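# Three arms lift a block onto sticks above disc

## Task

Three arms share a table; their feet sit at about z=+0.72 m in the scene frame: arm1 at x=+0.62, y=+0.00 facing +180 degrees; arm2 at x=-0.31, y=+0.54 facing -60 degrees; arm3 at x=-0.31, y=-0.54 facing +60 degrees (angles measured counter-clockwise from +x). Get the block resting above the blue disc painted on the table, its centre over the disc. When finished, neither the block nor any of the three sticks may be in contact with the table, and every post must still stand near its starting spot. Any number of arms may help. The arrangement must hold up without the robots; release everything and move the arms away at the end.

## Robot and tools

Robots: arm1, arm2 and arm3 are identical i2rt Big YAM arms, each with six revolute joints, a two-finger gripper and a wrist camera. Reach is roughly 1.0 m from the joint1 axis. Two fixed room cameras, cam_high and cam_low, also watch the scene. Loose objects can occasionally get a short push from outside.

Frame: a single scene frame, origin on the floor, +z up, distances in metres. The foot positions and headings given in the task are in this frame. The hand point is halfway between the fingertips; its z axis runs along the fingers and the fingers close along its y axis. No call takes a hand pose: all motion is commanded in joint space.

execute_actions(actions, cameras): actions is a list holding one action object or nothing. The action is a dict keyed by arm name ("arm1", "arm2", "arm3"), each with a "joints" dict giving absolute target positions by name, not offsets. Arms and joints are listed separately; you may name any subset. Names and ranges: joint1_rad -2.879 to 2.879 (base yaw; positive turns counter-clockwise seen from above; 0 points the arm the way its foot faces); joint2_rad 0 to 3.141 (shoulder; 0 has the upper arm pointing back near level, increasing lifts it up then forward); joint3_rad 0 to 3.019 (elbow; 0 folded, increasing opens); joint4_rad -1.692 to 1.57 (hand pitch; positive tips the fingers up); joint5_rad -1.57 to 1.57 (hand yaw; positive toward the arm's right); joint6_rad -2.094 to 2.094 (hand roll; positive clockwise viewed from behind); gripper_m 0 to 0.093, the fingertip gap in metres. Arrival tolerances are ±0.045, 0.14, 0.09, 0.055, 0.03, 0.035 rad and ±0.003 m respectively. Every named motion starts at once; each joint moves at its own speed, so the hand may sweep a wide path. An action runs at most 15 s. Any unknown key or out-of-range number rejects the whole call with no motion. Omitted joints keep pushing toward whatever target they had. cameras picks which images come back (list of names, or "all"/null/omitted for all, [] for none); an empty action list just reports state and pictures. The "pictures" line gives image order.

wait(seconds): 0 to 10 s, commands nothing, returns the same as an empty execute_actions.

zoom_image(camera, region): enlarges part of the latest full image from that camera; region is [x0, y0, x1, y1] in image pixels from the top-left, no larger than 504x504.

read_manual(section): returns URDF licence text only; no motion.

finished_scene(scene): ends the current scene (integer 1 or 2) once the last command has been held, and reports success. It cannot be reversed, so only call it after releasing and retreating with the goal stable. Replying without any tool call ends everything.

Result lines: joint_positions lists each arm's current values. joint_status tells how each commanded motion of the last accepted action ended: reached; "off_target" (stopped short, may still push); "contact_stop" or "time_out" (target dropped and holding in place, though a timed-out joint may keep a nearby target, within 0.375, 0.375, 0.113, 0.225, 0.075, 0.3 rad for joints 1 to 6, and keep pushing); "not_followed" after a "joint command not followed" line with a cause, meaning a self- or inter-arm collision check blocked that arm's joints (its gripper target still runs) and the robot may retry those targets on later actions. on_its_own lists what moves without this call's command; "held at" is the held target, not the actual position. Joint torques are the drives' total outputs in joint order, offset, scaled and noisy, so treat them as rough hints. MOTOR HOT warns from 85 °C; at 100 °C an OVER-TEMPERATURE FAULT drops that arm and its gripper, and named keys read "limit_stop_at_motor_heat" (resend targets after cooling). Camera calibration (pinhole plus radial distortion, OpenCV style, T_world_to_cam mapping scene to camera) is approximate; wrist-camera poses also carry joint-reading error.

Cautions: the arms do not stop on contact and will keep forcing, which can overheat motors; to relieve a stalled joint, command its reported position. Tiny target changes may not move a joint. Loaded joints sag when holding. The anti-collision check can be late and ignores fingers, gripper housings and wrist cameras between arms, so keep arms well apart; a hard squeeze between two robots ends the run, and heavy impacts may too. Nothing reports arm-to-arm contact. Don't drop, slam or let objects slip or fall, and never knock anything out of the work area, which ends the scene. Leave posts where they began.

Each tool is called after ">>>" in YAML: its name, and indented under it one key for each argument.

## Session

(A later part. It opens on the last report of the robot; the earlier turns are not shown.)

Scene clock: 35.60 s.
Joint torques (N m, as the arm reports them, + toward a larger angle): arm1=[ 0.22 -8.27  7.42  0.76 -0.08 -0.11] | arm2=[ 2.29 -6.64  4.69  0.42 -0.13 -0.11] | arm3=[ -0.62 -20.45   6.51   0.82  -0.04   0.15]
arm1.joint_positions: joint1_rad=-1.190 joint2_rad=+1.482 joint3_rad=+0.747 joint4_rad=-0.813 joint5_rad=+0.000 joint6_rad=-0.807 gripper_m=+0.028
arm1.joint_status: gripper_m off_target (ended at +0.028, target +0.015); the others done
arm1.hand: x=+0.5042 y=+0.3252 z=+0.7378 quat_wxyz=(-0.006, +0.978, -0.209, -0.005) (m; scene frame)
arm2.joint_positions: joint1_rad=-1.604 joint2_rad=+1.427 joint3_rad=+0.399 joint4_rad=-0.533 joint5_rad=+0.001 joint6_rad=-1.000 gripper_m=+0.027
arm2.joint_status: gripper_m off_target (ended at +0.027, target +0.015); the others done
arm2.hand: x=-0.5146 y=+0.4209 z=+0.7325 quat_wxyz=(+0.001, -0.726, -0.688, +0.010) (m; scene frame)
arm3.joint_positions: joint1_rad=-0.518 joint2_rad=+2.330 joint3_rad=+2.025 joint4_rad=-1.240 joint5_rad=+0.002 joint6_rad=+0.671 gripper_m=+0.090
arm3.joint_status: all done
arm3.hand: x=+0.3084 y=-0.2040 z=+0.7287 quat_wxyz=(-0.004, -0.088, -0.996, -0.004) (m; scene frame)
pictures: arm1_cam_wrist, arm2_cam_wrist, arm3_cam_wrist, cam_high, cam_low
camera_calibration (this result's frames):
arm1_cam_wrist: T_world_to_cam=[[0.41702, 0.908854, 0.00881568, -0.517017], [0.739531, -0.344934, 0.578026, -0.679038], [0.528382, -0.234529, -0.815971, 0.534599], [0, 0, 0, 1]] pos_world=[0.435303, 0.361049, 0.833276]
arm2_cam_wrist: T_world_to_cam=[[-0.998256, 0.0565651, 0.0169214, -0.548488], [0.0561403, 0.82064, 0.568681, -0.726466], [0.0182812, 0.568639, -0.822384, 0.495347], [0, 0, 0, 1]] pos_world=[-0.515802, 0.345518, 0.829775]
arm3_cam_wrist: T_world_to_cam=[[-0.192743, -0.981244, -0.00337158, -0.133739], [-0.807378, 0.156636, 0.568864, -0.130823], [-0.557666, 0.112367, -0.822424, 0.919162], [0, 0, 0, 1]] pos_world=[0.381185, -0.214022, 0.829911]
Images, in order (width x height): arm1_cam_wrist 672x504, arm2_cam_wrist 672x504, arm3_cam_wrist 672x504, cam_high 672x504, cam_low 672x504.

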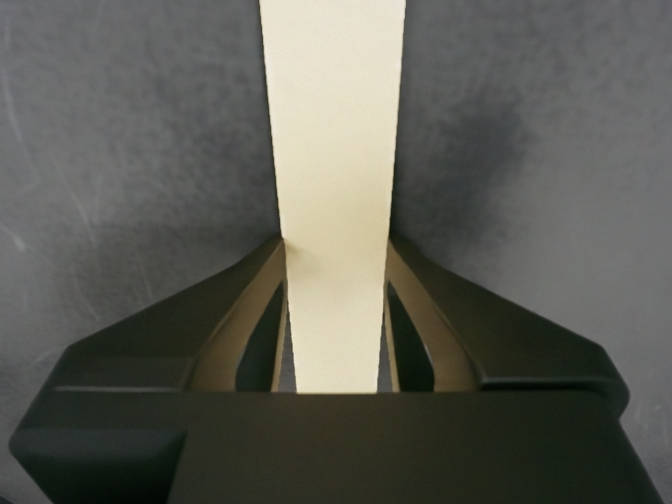

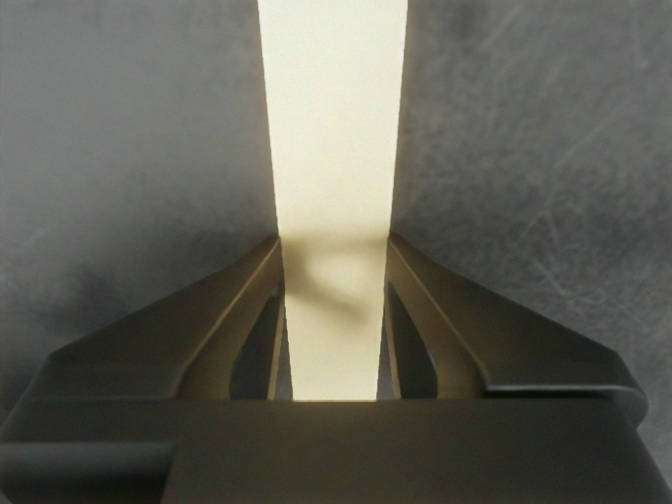

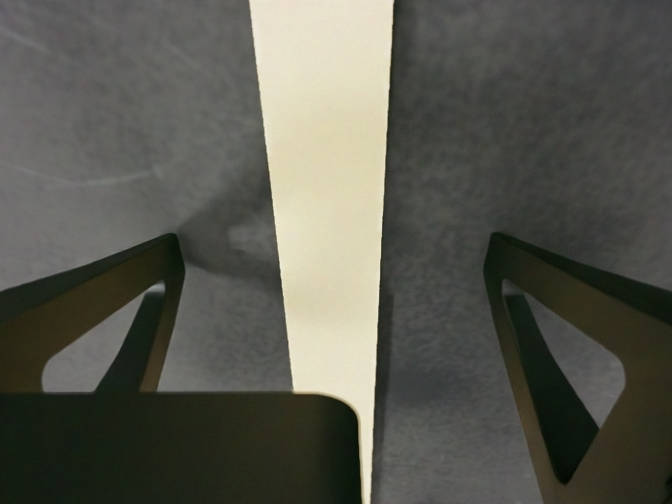

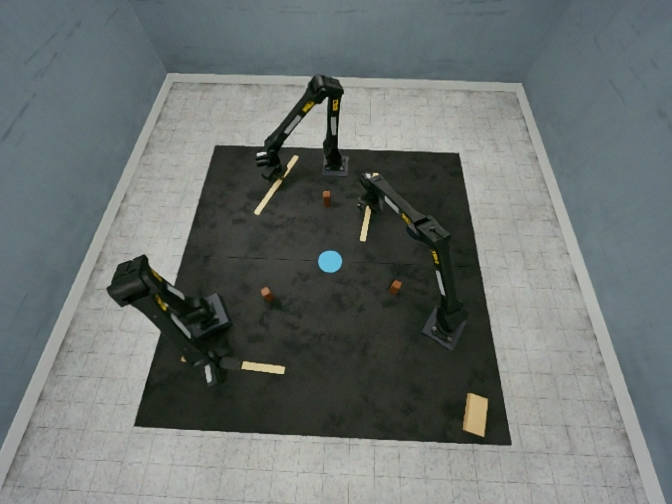

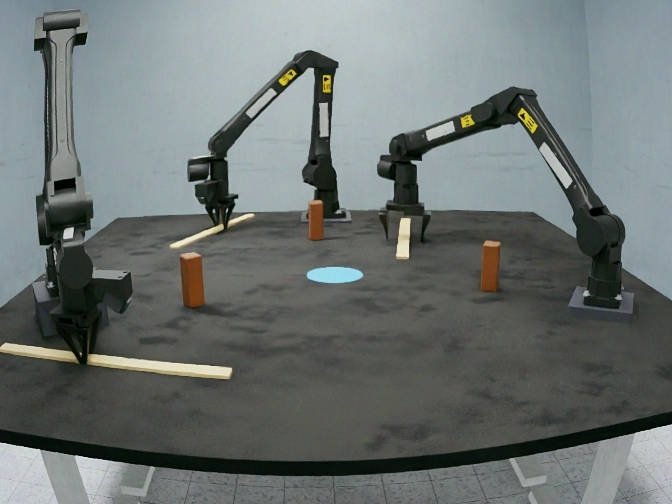

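>>> execute_actions:
  actions:
    - {"arm1": {"joints": {"joint2_rad": 1.246, "joint3_rad": 1.150, "joint4_rad": -1.445}}, "arm2": {"joints": {"joint2_rad": 0.957, "joint3_rad": 0.775, "joint4_rad": -1.372}}, "arm3": {"joints": {"joint3_rad": 2.022, "gripper_m": 0.015}}}

Scene clock: 40.03 s.
Joint torques (N m, as the arm reports them, + toward a larger angle): arm1=[ 0.28 -7.36 12.9  -0.14 -0.09 -0.11] | arm2=[ 2.76 -4.   10.57 -0.33 -0.15 -0.13] | arm3=[ -0.53 -20.46   7.01   0.77   0.     0.12]
arm1.joint_positions: joint1_rad=-1.190 joint2_rad=+1.234 joint3_rad=+1.130 joint4_rad=-1.431 joint5_rad=+0.000 joint6_rad=-0.807 gripper_m=+0.028
arm1.joint_status: all done
arm1.hand: x=+0.5028 y=+0.3310 z=+0.9508 quat_wxyz=(-0.011, +0.978, -0.209, -0.008) (m; scene frame)
arm2.joint_positions: joint1_rad=-1.604 joint2_rad=+0.950 joint3_rad=+0.762 joint4_rad=-1.361 joint5_rad=+0.001 joint6_rad=-1.000 gripper_m=+0.027
arm2.joint_status: all done
arm2.hand: x=-0.5155 y=+0.4215 z=+0.9509 quat_wxyz=(+0.002, -0.726, -0.688, +0.016) (m; scene frame)
arm3.joint_positions: joint1_rad=-0.518 joint2_rad=+2.330 joint3_rad=+2.025 joint4_rad=-1.239 joint5_rad=+0.002 joint6_rad=+0.672 gripper_m=+0.028
arm3.joint_status: gripper_m off_target (ended at +0.028, target +0.015); the others done
arm3.hand: x=+0.3085 y=-0.2039 z=+0.7287 quat_wxyz=(-0.004, -0.088, -0.996, -0.005) (m; scene frame)
pictures: arm1_cam_wrist, arm2_cam_wrist, arm3_cam_wrist, cam_high, cam_low
camera_calibration (this result's frames):
arm1_cam_wrist: T_world_to_cam=[[0.417102, 0.908701, 0.0170006, -0.531394], [0.741734, -0.351153, 0.571421, -0.79184], [0.52522, -0.22573, -0.820481, 0.713438], [0, 0, 0, 1]] pos_world=[0.434268, 0.365866, 1.04687]
arm2_cam_wrist: T_world_to_cam=[[-0.998045, 0.0567332, 0.026207, -0.561941], [0.0616243, 0.823736, 0.563615, -0.844792], [0.010388, 0.564128, -0.825622, 0.675565], [0, 0, 0, 1]] pos_world=[-0.5158, 0.346661, 1.04863]
arm3_cam_wrist: T_world_to_cam=[[-0.193489, -0.981094, -0.0041563, -0.132737], [-0.807533, 0.156851, 0.568584, -0.130443], [-0.557182, 0.113371, -0.822615, 0.919416], [0, 0, 0, 1]] pos_world=[0.381262, -0.214002, 0.829941]
Images, in order (width x height): arm1_cam_wrist 672x504, arm2_cam_wrist 672x504, arm3_cam_wrist 672x504, cam_high 672x504, cam_low 672x504.

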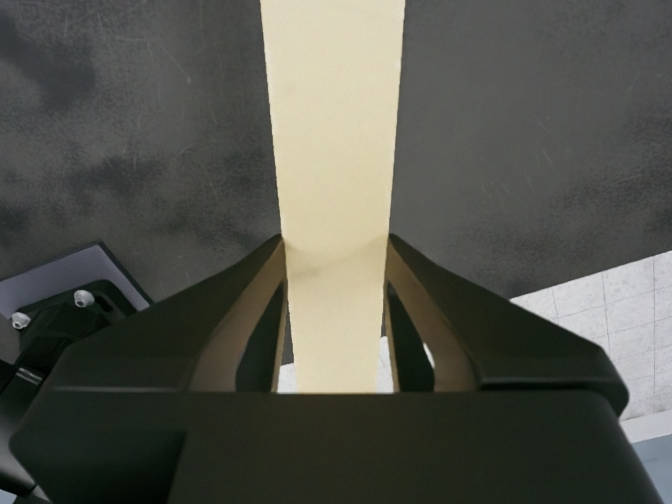

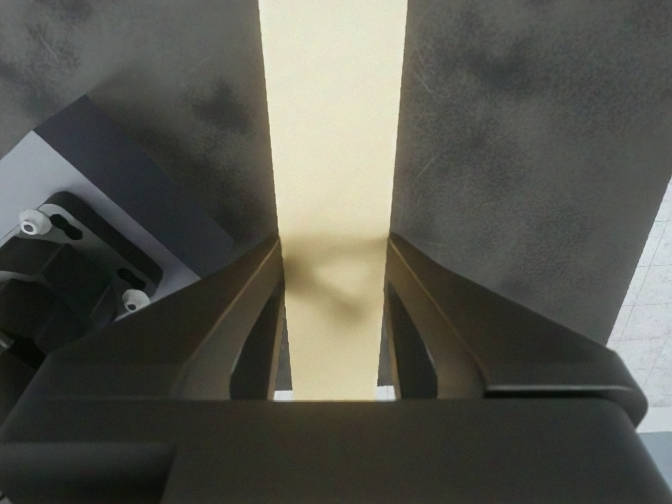

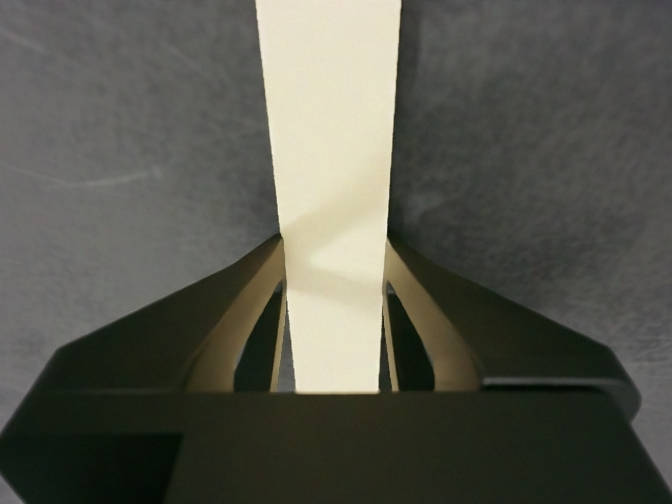

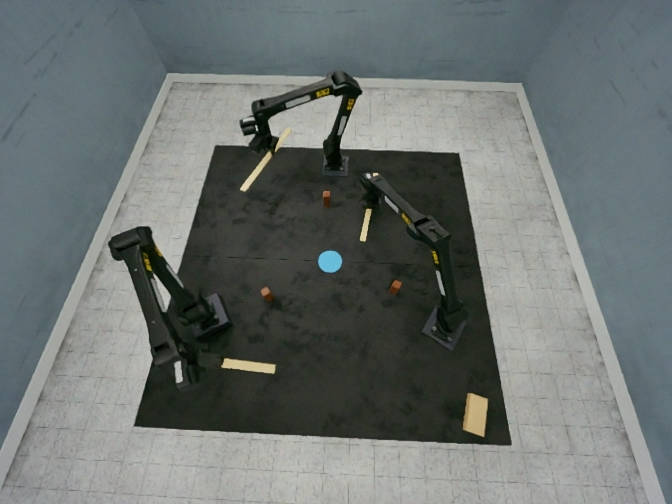

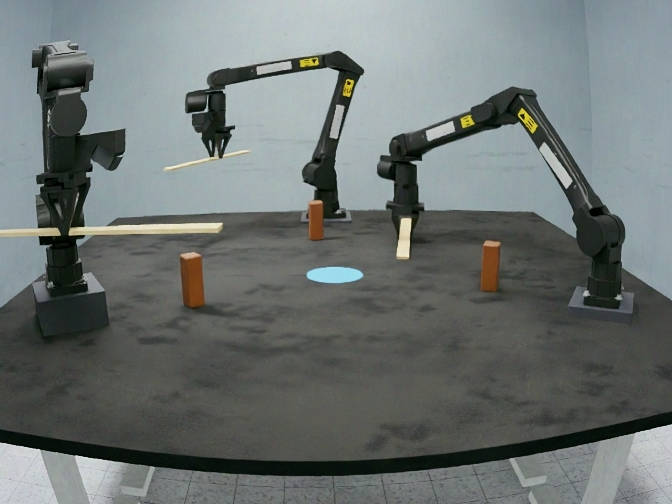

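>>> execute_actions:
  actions:
    - {"arm1": {"joints": {"joint1_rad": -0.257, "joint2_rad": 1.394, "joint3_rad": 1.422, "joint4_rad": -1.590, "joint6_rad": -0.265}}, "arm2": {"joints": {"joint1_rad": -1.0, "joint2_rad": 1.400, "joint3_rad": 1.258, "joint4_rad": -1.420, "joint6_rad": -0.268}}, "arm3": {"joints": {"joint2_rad": 2.02}}}

Scene clock: 45.50 s.
Joint torques (N m, as the arm reports them, + toward a larger angle): arm1=[  0.63 -11.55  14.53  -0.2   -0.05   0.09] | arm2=[  1.43 -12.54  13.5   -0.36  -0.08   0.08] | arm3=[ -0.38 -18.12   9.64   1.26  -0.02   0.09]
arm1.joint_positions: joint1_rad=-0.260 joint2_rad=+1.403 joint3_rad=+1.386 joint4_rad=-1.577 joint5_rad=+0.000 joint6_rad=-0.275 gripper_m=+0.028
arm1.joint_status: all done
arm1.hand: x=+0.2361 y=+0.1204 z=+0.9904 quat_wxyz=(+0.007, +1.000, -0.011, +0.011) (m; scene frame)
arm2.joint_positions: joint1_rad=-0.994 joint2_rad=+1.401 joint3_rad=+1.209 joint4_rad=-1.415 joint5_rad=+0.001 joint6_rad=-0.278 gripper_m=+0.027
arm2.joint_status: all done
arm2.hand: x=-0.4765 y=+0.1858 z=+0.9886 quat_wxyz=(+0.006, -0.763, -0.646, -0.011) (m; scene frame)
arm3.joint_positions: joint1_rad=-0.518 joint2_rad=+2.011 joint3_rad=+2.000 joint4_rad=-1.238 joint5_rad=+0.002 joint6_rad=+0.672 gripper_m=+0.028
arm3.joint_status: all done
arm3.hand: x=+0.3134 y=-0.2025 z=+0.9377 quat_wxyz=(-0.127, -0.088, -0.984, -0.086) (m; scene frame)
pictures: arm1_cam_wrist, arm2_cam_wrist, arm3_cam_wrist, cam_high, cam_low
camera_calibration (this result's frames):
arm1_cam_wrist: T_world_to_cam=[[0.0318917, 0.999384, -0.0146314, -0.118039], [0.794405, -0.0164614, 0.607165, -0.778738], [0.606551, -0.0309868, -0.794441, 0.770014], [0, 0, 0, 1]] pos_world=[0.155345, 0.129008, 1.08283]
arm2_cam_wrist: T_world_to_cam=[[-0.985939, 0.167084, -0.00266411, -0.496818], [0.132023, 0.788622, 0.600538, -0.670762], [0.102441, 0.591742, -0.799592, 0.852289], [0, 0, 0, 1]] pos_world=[-0.488586, 0.107652, 1.08298]
arm3_cam_wrist: T_world_to_cam=[[-0.169644, -0.967106, -0.189543, 0.0396646], [-0.928842, 0.0926291, 0.358708, -0.0236832], [-0.329352, 0.236908, -0.914003, 1.13322], [0, 0, 0, 1]] pos_world=[0.357959, -0.227916, 1.05178]
Images, in order (width x height): arm1_cam_wrist 672x504, arm2_cam_wrist 672x504, arm3_cam_wrist 672x504, cam_high 672x504, cam_low 672x504.

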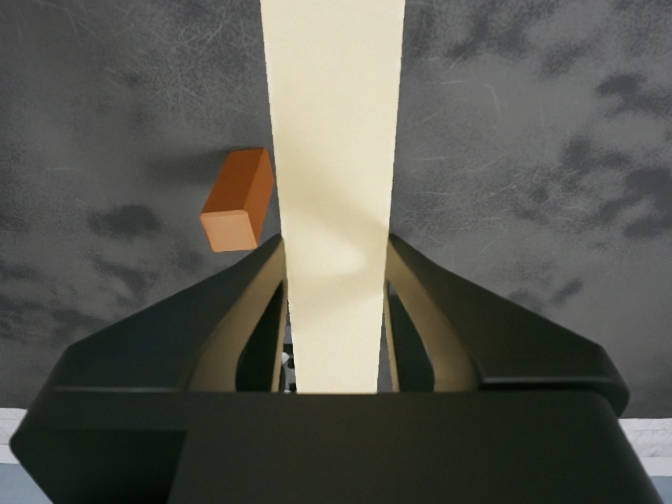

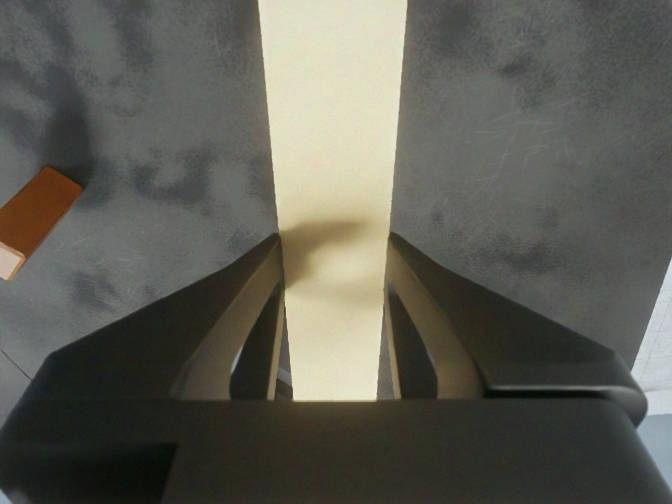

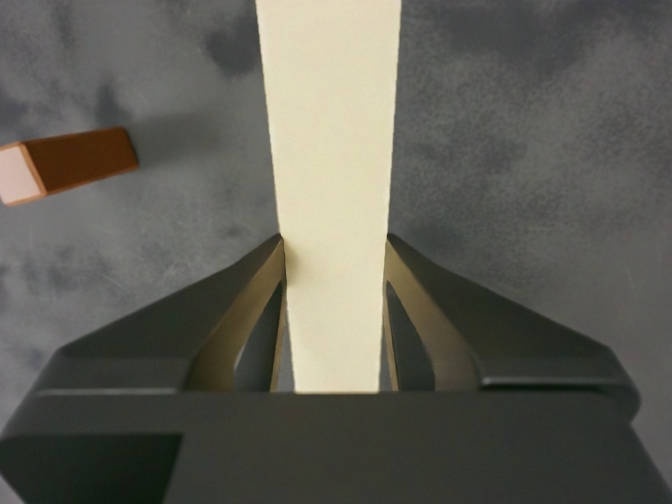

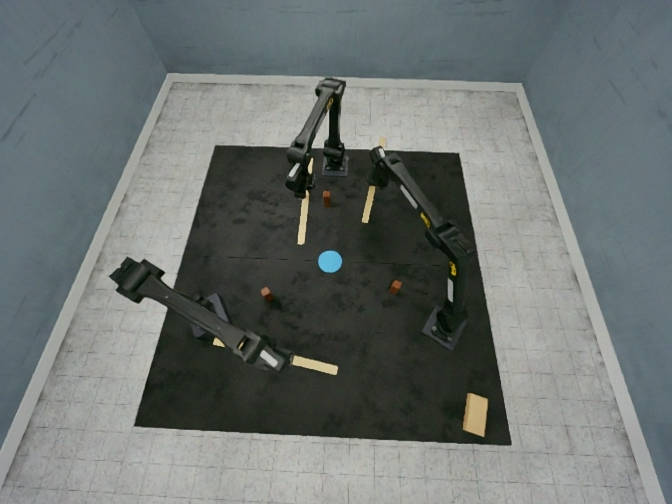

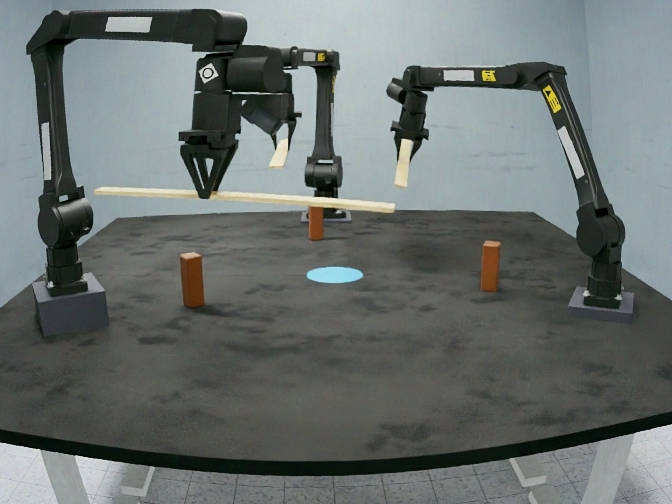

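>>> zoom_image:
  camera: "arm1_cam_wrist"
  region: [170, 130, 310, 270]

>>> zoom_image:
  camera: "cam_low"
  region: [80, 130, 416, 250]

Region (170, 130, 310, 270) of arm1_cam_wrist's 672x504 image, scaled by 3.600, with more detail than that image has.

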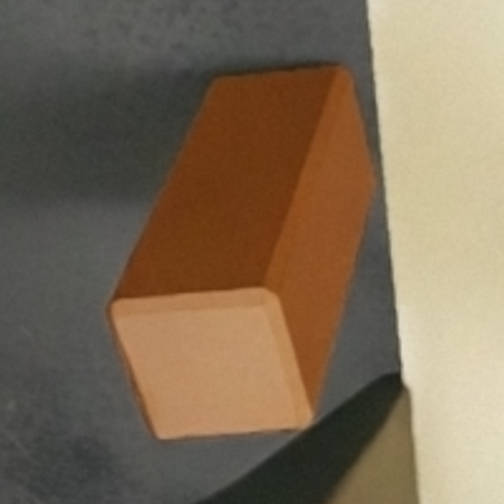

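Region (80, 130, 416, 250) of cam_low's 672x504 image, scaled by 1.500, with more detail than that image has; it fills the top 180 rows of this view, and the rest is white.

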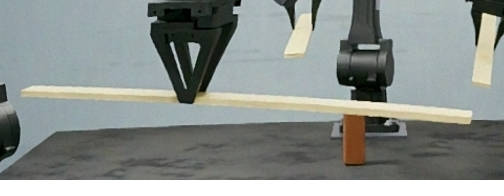

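>>> execute_actions:
  actions:
    - {"arm2": {"joints": {"joint1_rad": -0.320, "joint3_rad": 1.285}}, "arm3": {"joints": {"joint1_rad": -0.254, "joint2_rad": 1.398, "joint3_rad": 1.385, "joint4_rad": -1.567, "joint6_rad": 0.45}}}

Scene clock: 49.90 s.
Joint torques (N m, as the arm reports them, + toward a larger angle): arm1=[  0.63 -11.57  14.53  -0.22  -0.05   0.09] | arm2=[  2.   -12.18  13.17  -0.16  -0.04  -0.01] | arm3=[ 0.2  -8.26  7.7   0.16  0.09 -0.16]
arm1.joint_positions: joint1_rad=-0.260 joint2_rad=+1.403 joint3_rad=+1.386 joint4_rad=-1.577 joint5_rad=+0.000 joint6_rad=-0.275 gripper_m=+0.028
arm1.joint_status: not commanded
arm1.hand: x=+0.2361 y=+0.1204 z=+0.9904 quat_wxyz=(+0.007, +1.000, -0.011, +0.011) (m; scene frame)
arm2.joint_positions: joint1_rad=-0.316 joint2_rad=+1.401 joint3_rad=+1.240 joint4_rad=-1.415 joint5_rad=+0.000 joint6_rad=-0.275 gripper_m=+0.027
arm2.joint_status: all done
arm2.hand: x=-0.2159 y=+0.1490 z=+0.9990 quat_wxyz=(+0.002, -0.506, -0.862, +0.004) (m; scene frame)
arm3.joint_positions: joint1_rad=-0.262 joint2_rad=+1.390 joint3_rad=+1.382 joint4_rad=-1.565 joint5_rad=-0.001 joint6_rad=+0.464 gripper_m=+0.028
arm3.joint_status: all done
arm3.hand: x=-0.0115 y=-0.2624 z=+1.0022 quat_wxyz=(+0.009, +0.142, -0.990, +0.000) (m; scene frame)
pictures: arm1_cam_wrist, arm2_cam_wrist, arm3_cam_wrist, cam_high, cam_low
camera_calibration (this result's frames):
arm1_cam_wrist: T_world_to_cam=[[0.0322729, 0.999372, -0.0146226, -0.118136], [0.794395, -0.0167695, 0.60717, -0.778703], [0.606543, -0.0312113, -0.794437, 0.770039], [0, 0, 0, 1]] pos_world=[0.155348, 0.129038, 1.08283]
arm2_cam_wrist: T_world_to_cam=[[-0.874354, -0.48518, 0.0102919, -0.125328], [-0.390036, 0.715194, 0.579973, -0.763606], [-0.288752, 0.503088, -0.81457, 0.799378], [0, 0, 0, 1]] pos_world=[-0.176592, 0.0831628, 1.09531]
arm3_cam_wrist: T_world_to_cam=[[0.265358, -0.96414, 0.0042815, -0.249594], [-0.779502, -0.211923, 0.589461, -0.65256], [-0.567416, -0.159756, -0.807785, 0.886074], [0, 0, 0, 1]] pos_world=[0.0603327, -0.237381, 1.10149]
Images, in order (width x height): arm1_cam_wrist 672x504, arm2_cam_wrist 672x504, arm3_cam_wrist 672x504, cam_high 672x504, cam_low 672x504.

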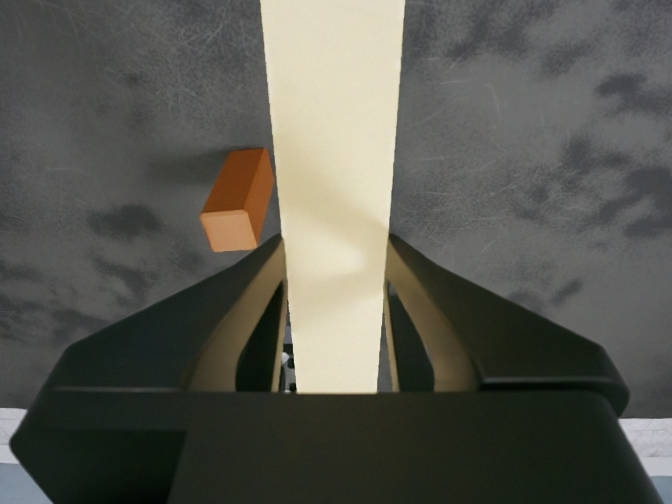

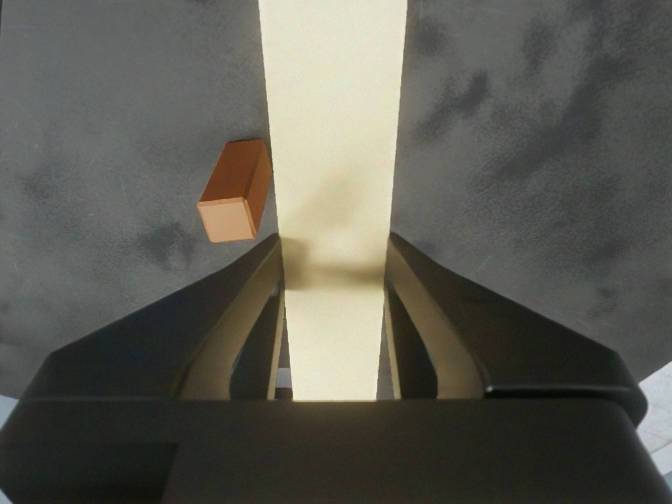

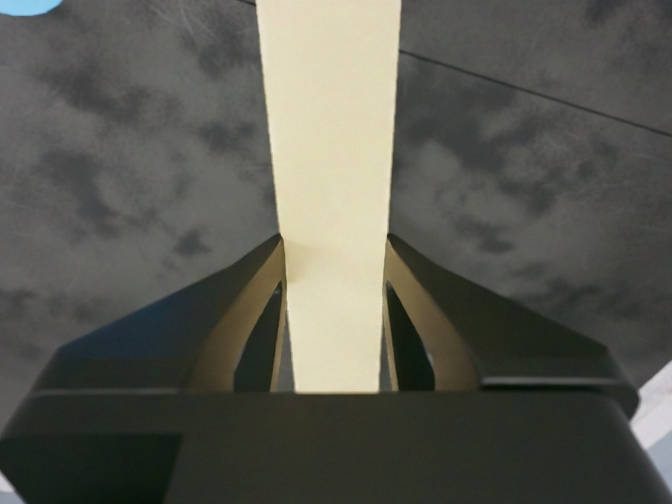

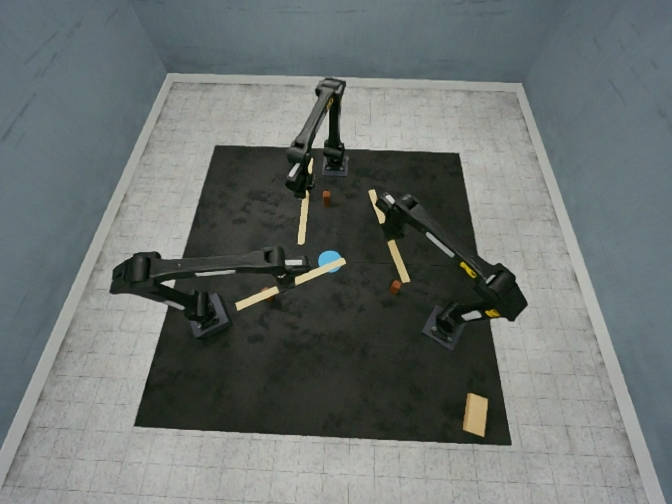

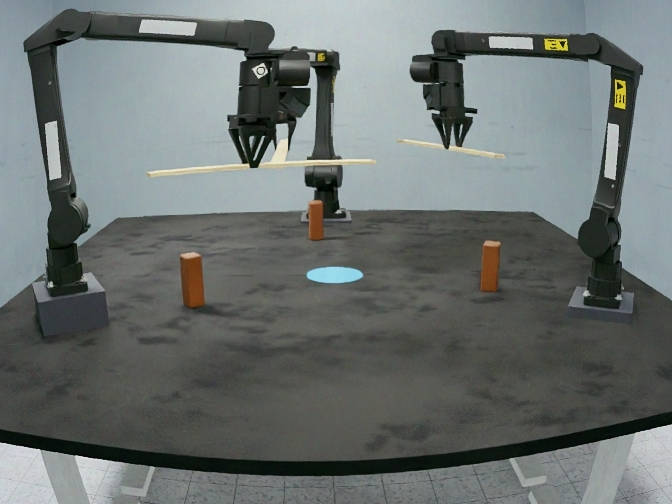

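Now rotate arm3's wrist to its viewing orientation.

>>> execute_actions:
  actions:
    - {"arm3": {"joints": {"joint6_rad": -0.285}}}

>>> zoom_image:
  camera: "arm2_cam_wrist"
  region: [170, 120, 310, 260]

>>> zoom_image:
  camera: "arm3_cam_wrist"
  region: [150, 110, 310, 270]

Scene clock: 51.77 s.
Joint torques (N m, as the arm reports them, + toward a larger angle): arm1=[  0.69 -11.57  14.55  -0.21  -0.05   0.09] | arm2=[  1.36 -11.84  13.37  -0.26  -0.04   0.03] | arm3=[ 0.04 -8.36  7.83  0.24  0.03 -0.17]
arm1.joint_positions: joint1_rad=-0.260 joint2_rad=+1.403 joint3_rad=+1.386 joint4_rad=-1.577 joint5_rad=+0.000 joint6_rad=-0.275 gripper_m=+0.028
arm1.joint_status: not commanded
arm1.hand: x=+0.2361 y=+0.1204 z=+0.9904 quat_wxyz=(+0.007, +1.000, -0.011, +0.011) (m; scene frame)
arm2.joint_positions: joint1_rad=-0.316 joint2_rad=+1.401 joint3_rad=+1.240 joint4_rad=-1.415 joint5_rad=+0.000 joint6_rad=-0.275 gripper_m=+0.027
arm2.joint_status: not commanded
arm2.hand: x=-0.2159 y=+0.1490 z=+0.9990 quat_wxyz=(+0.002, -0.506, -0.862, +0.004) (m; scene frame)
arm3.joint_positions: joint1_rad=-0.262 joint2_rad=+1.390 joint3_rad=+1.382 joint4_rad=-1.565 joint5_rad=-0.001 joint6_rad=-0.270 gripper_m=+0.028
arm3.joint_status: all done
arm3.hand: x=-0.0115 y=-0.2624 z=+1.0022 quat_wxyz=(+0.009, +0.488, -0.873, -0.003) (m; scene frame)
pictures: arm1_cam_wrist, arm2_cam_wrist, arm3_cam_wrist, cam_high, cam_low
camera_calibration (this result's frames):
arm1_cam_wrist: T_world_to_cam=[[0.0322729, 0.999372, -0.0146226, -0.118136], [0.794395, -0.0167695, 0.60717, -0.778703], [0.606543, -0.0312113, -0.794437, 0.770039], [0, 0, 0, 1]] pos_world=[0.155348, 0.129038, 1.08283]
arm2_cam_wrist: T_world_to_cam=[[-0.874354, -0.48518, 0.0102919, -0.125328], [-0.390036, 0.715194, 0.579973, -0.763606], [-0.288752, 0.503088, -0.81457, 0.799378], [0, 0, 0, 1]] pos_world=[-0.176592, 0.0831628, 1.09531]
arm3_cam_wrist: T_world_to_cam=[[0.84296, -0.537919, -0.00787886, -0.118919], [-0.43251, -0.686341, 0.584697, -0.768246], [-0.319927, -0.489468, -0.811214, 0.805865], [0, 0, 0, 1]] pos_world=[0.0257874, -0.196803, 1.10198]
Images, in order (width x height): arm1_cam_wrist 672x504, arm2_cam_wrist 672x504, arm3_cam_wrist 672x504, cam_high 672x504, cam_low 672x504.

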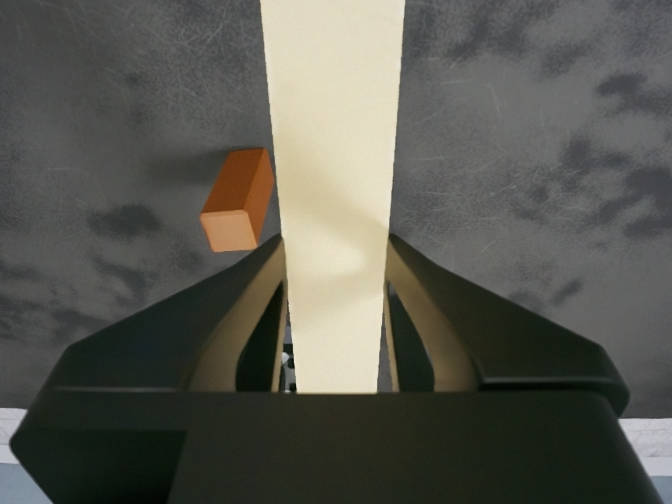

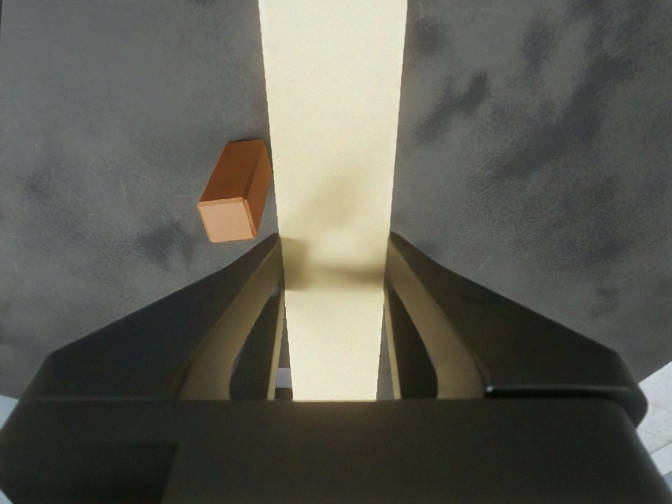

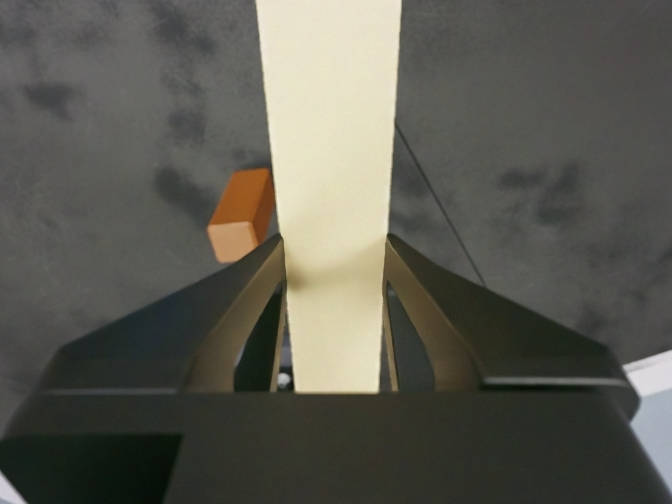

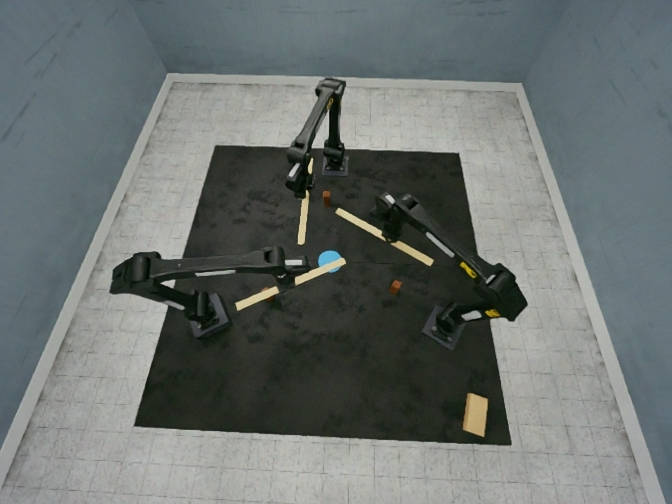

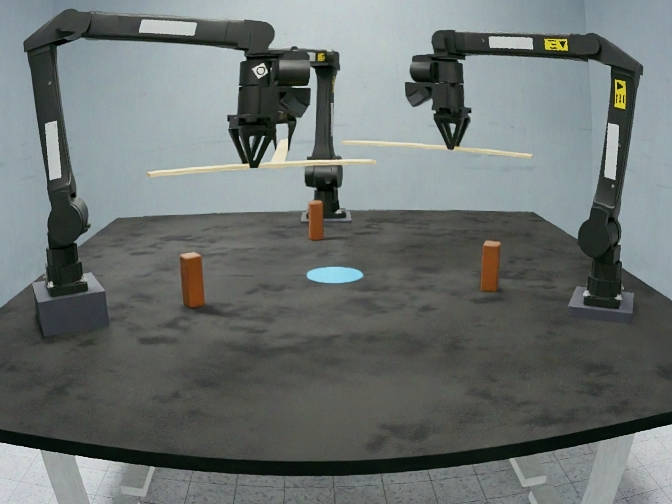

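Region (170, 120, 310, 260) of arm2_cam_wrist's 672x504 image, scaled by 3.600, with more detail than that image has.

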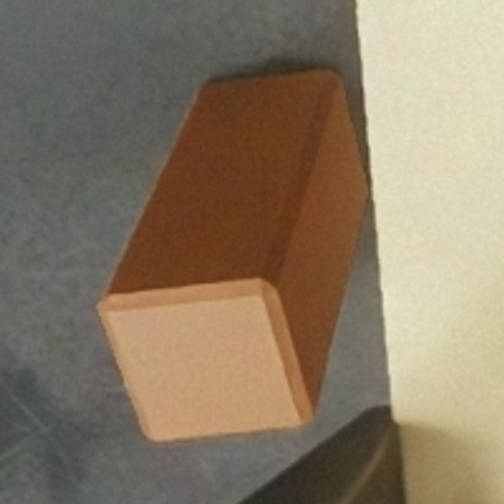

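Region (150, 110, 310, 270) of arm3_cam_wrist's 672x504 image, scaled by 3.150, with more detail than that image has.

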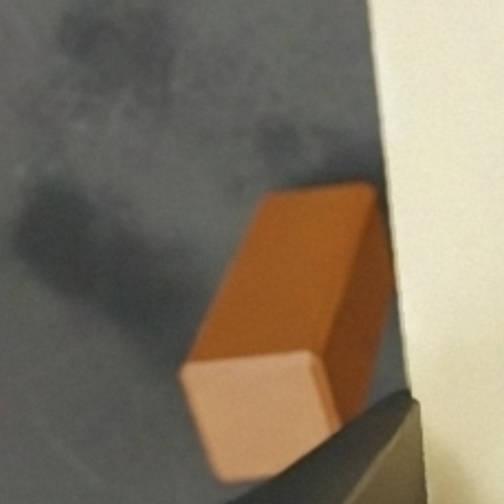

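>>> zoom_image:
  camera: "arm1_cam_wrist"
  region: [236, 0, 436, 400]

>>> zoom_image:
  camera: "cam_high"
  region: [220, 140, 460, 330]

>>> zoom_image:
  camera: "cam_low"
  region: [130, 100, 550, 260]

Region (236, 0, 436, 400) of arm1_cam_wrist's 672x504 image, scaled by 1.260, with more detail than that image has.

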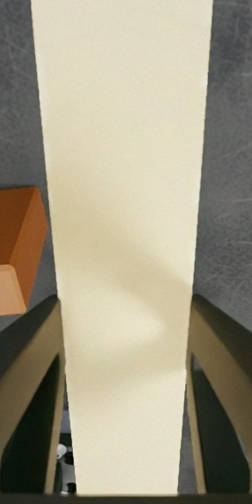

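Region (220, 140, 460, 330) of cam_high's 672x504 image, scaled by 2.100, with more detail than that image has; it fills the top 399 rows of this view, and the rest is white.

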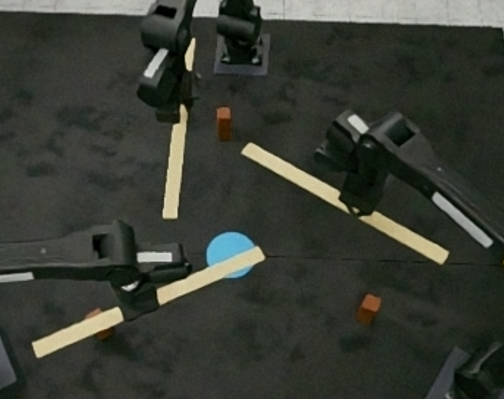

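Region (130, 100, 550, 260) of cam_low's 672x504 image, scaled by 1.200, with more detail than that image has; it fills the top 192 rows of this view, and the rest is white.

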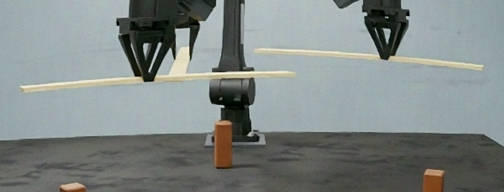

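>>> execute_actions:
  actions:
    - {"arm1": {"joints": {"joint2_rad": 1.403, "joint3_rad": 1.180, "joint4_rad": -1.103, "joint6_rad": -0.048}}, "arm2": {"joints": {"joint2_rad": 1.520, "joint3_rad": 1.108, "joint4_rad": -0.921, "joint6_rad": -0.055}}, "arm3": {"joints": {"joint2_rad": 1.390, "joint3_rad": 1.108, "joint4_rad": -1.040, "joint6_rad": -0.027}}}

Scene clock: 65.60 s.
Joint torques (N m, as the arm reports them, + toward a larger angle): arm1=[  0.61 -10.26  10.85   1.51  -0.02   0.1 ] | arm2=[  1.75 -15.09  10.68   1.11  -0.03   0.06] | arm3=[ 0.53 -8.98  8.2   1.33  0.06  0.15]
arm1.joint_positions: joint1_rad=-0.260 joint2_rad=+1.397 joint3_rad=+1.183 joint4_rad=-1.120 joint5_rad=+0.000 joint6_rad=-0.058 gripper_m=+0.028
arm1.joint_status: all done
arm1.hand: x=+0.1861 y=+0.1350 z=+0.9224 quat_wxyz=(-0.017, +0.986, -0.119, -0.115) (m; scene frame)
arm2.joint_positions: joint1_rad=-0.316 joint2_rad=+1.530 joint3_rad=+1.087 joint4_rad=-0.937 joint5_rad=+0.000 joint6_rad=-0.065 gripper_m=+0.027
arm2.joint_status: all done
arm2.hand: x=-0.2013 y=+0.0844 z=+0.8981 quat_wxyz=(-0.073, -0.590, -0.801, +0.067) (m; scene frame)
arm3.joint_positions: joint1_rad=-0.262 joint2_rad=+1.390 joint3_rad=+1.099 joint4_rad=-1.054 joint5_rad=-0.001 joint6_rad=-0.042 gripper_m=+0.028
arm3.joint_status: all done
arm3.hand: x=+0.0158 y=-0.2356 z=+0.9014 quat_wxyz=(-0.098, +0.383, -0.918, -0.041) (m; scene frame)
pictures: arm1_cam_wrist, arm2_cam_wrist, arm3_cam_wrist, cam_high, cam_low
camera_calibration (this result's frames):
arm1_cam_wrist: T_world_to_cam=[[0.247537, 0.968875, 0.00271983, -0.184102], [0.893631, -0.229396, 0.385747, -0.483032], [0.374364, -0.0930562, -0.922601, 0.916558], [0, 0, 0, 1]] pos_world=[0.134098, 0.152857, 1.03245]
arm2_cam_wrist: T_world_to_cam=[[-0.9566, -0.290571, 0.0220326, -0.186415], [-0.256671, 0.875964, 0.40842, -0.485802], [-0.137975, 0.38504, -0.912528, 0.882134], [0, 0, 0, 1]] pos_world=[-0.181304, 0.0317215, 1.00749]
arm3_cam_wrist: T_world_to_cam=[[0.698084, -0.716016, 0.000741401, -0.175839], [-0.659905, -0.642976, 0.388726, -0.488688], [-0.277857, -0.271853, -0.921353, 0.895871], [0, 0, 0, 1]] pos_world=[0.0491874, -0.196573, 1.01551]
Images, in order (width x height): arm1_cam_wrist 672x504, arm2_cam_wrist 672x504, arm3_cam_wrist 672x504, cam_high 672x504, cam_low 672x504.

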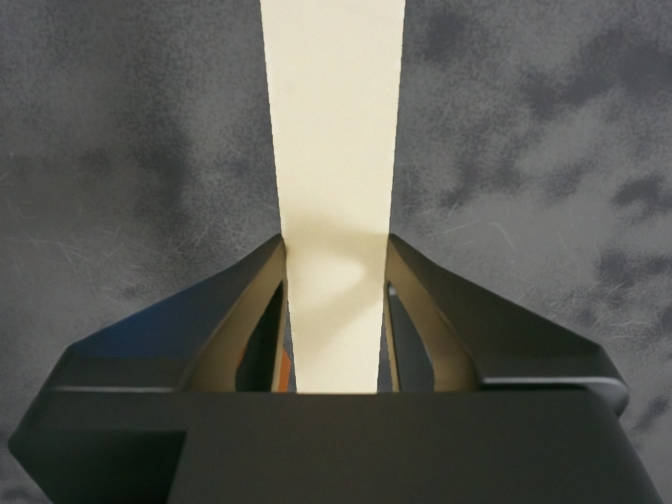

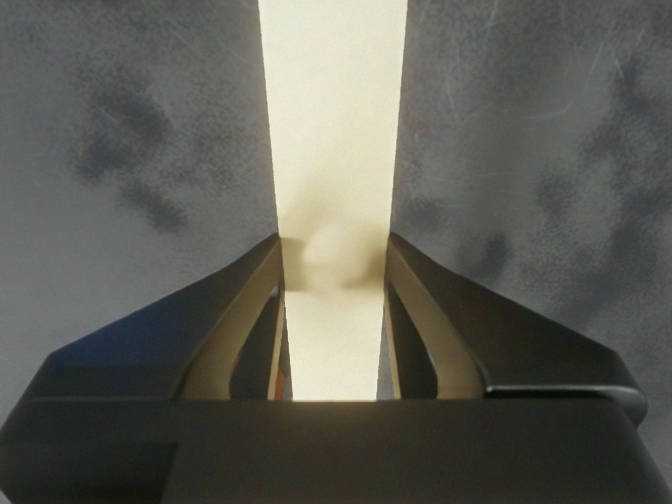

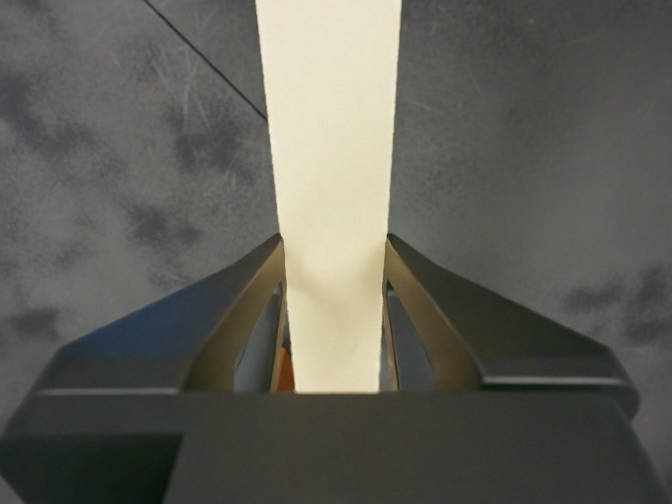

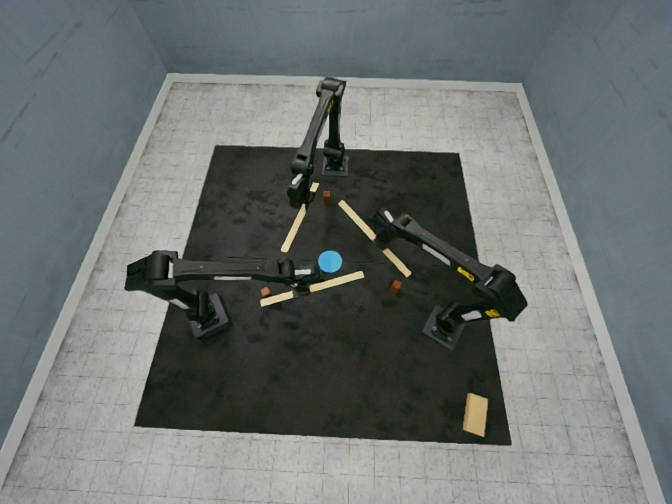

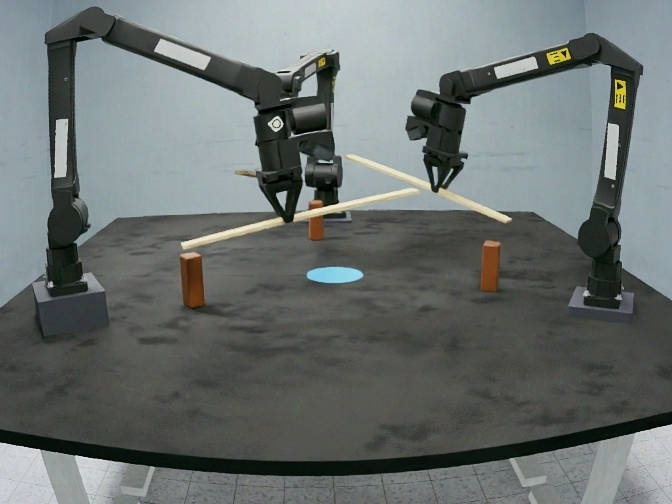

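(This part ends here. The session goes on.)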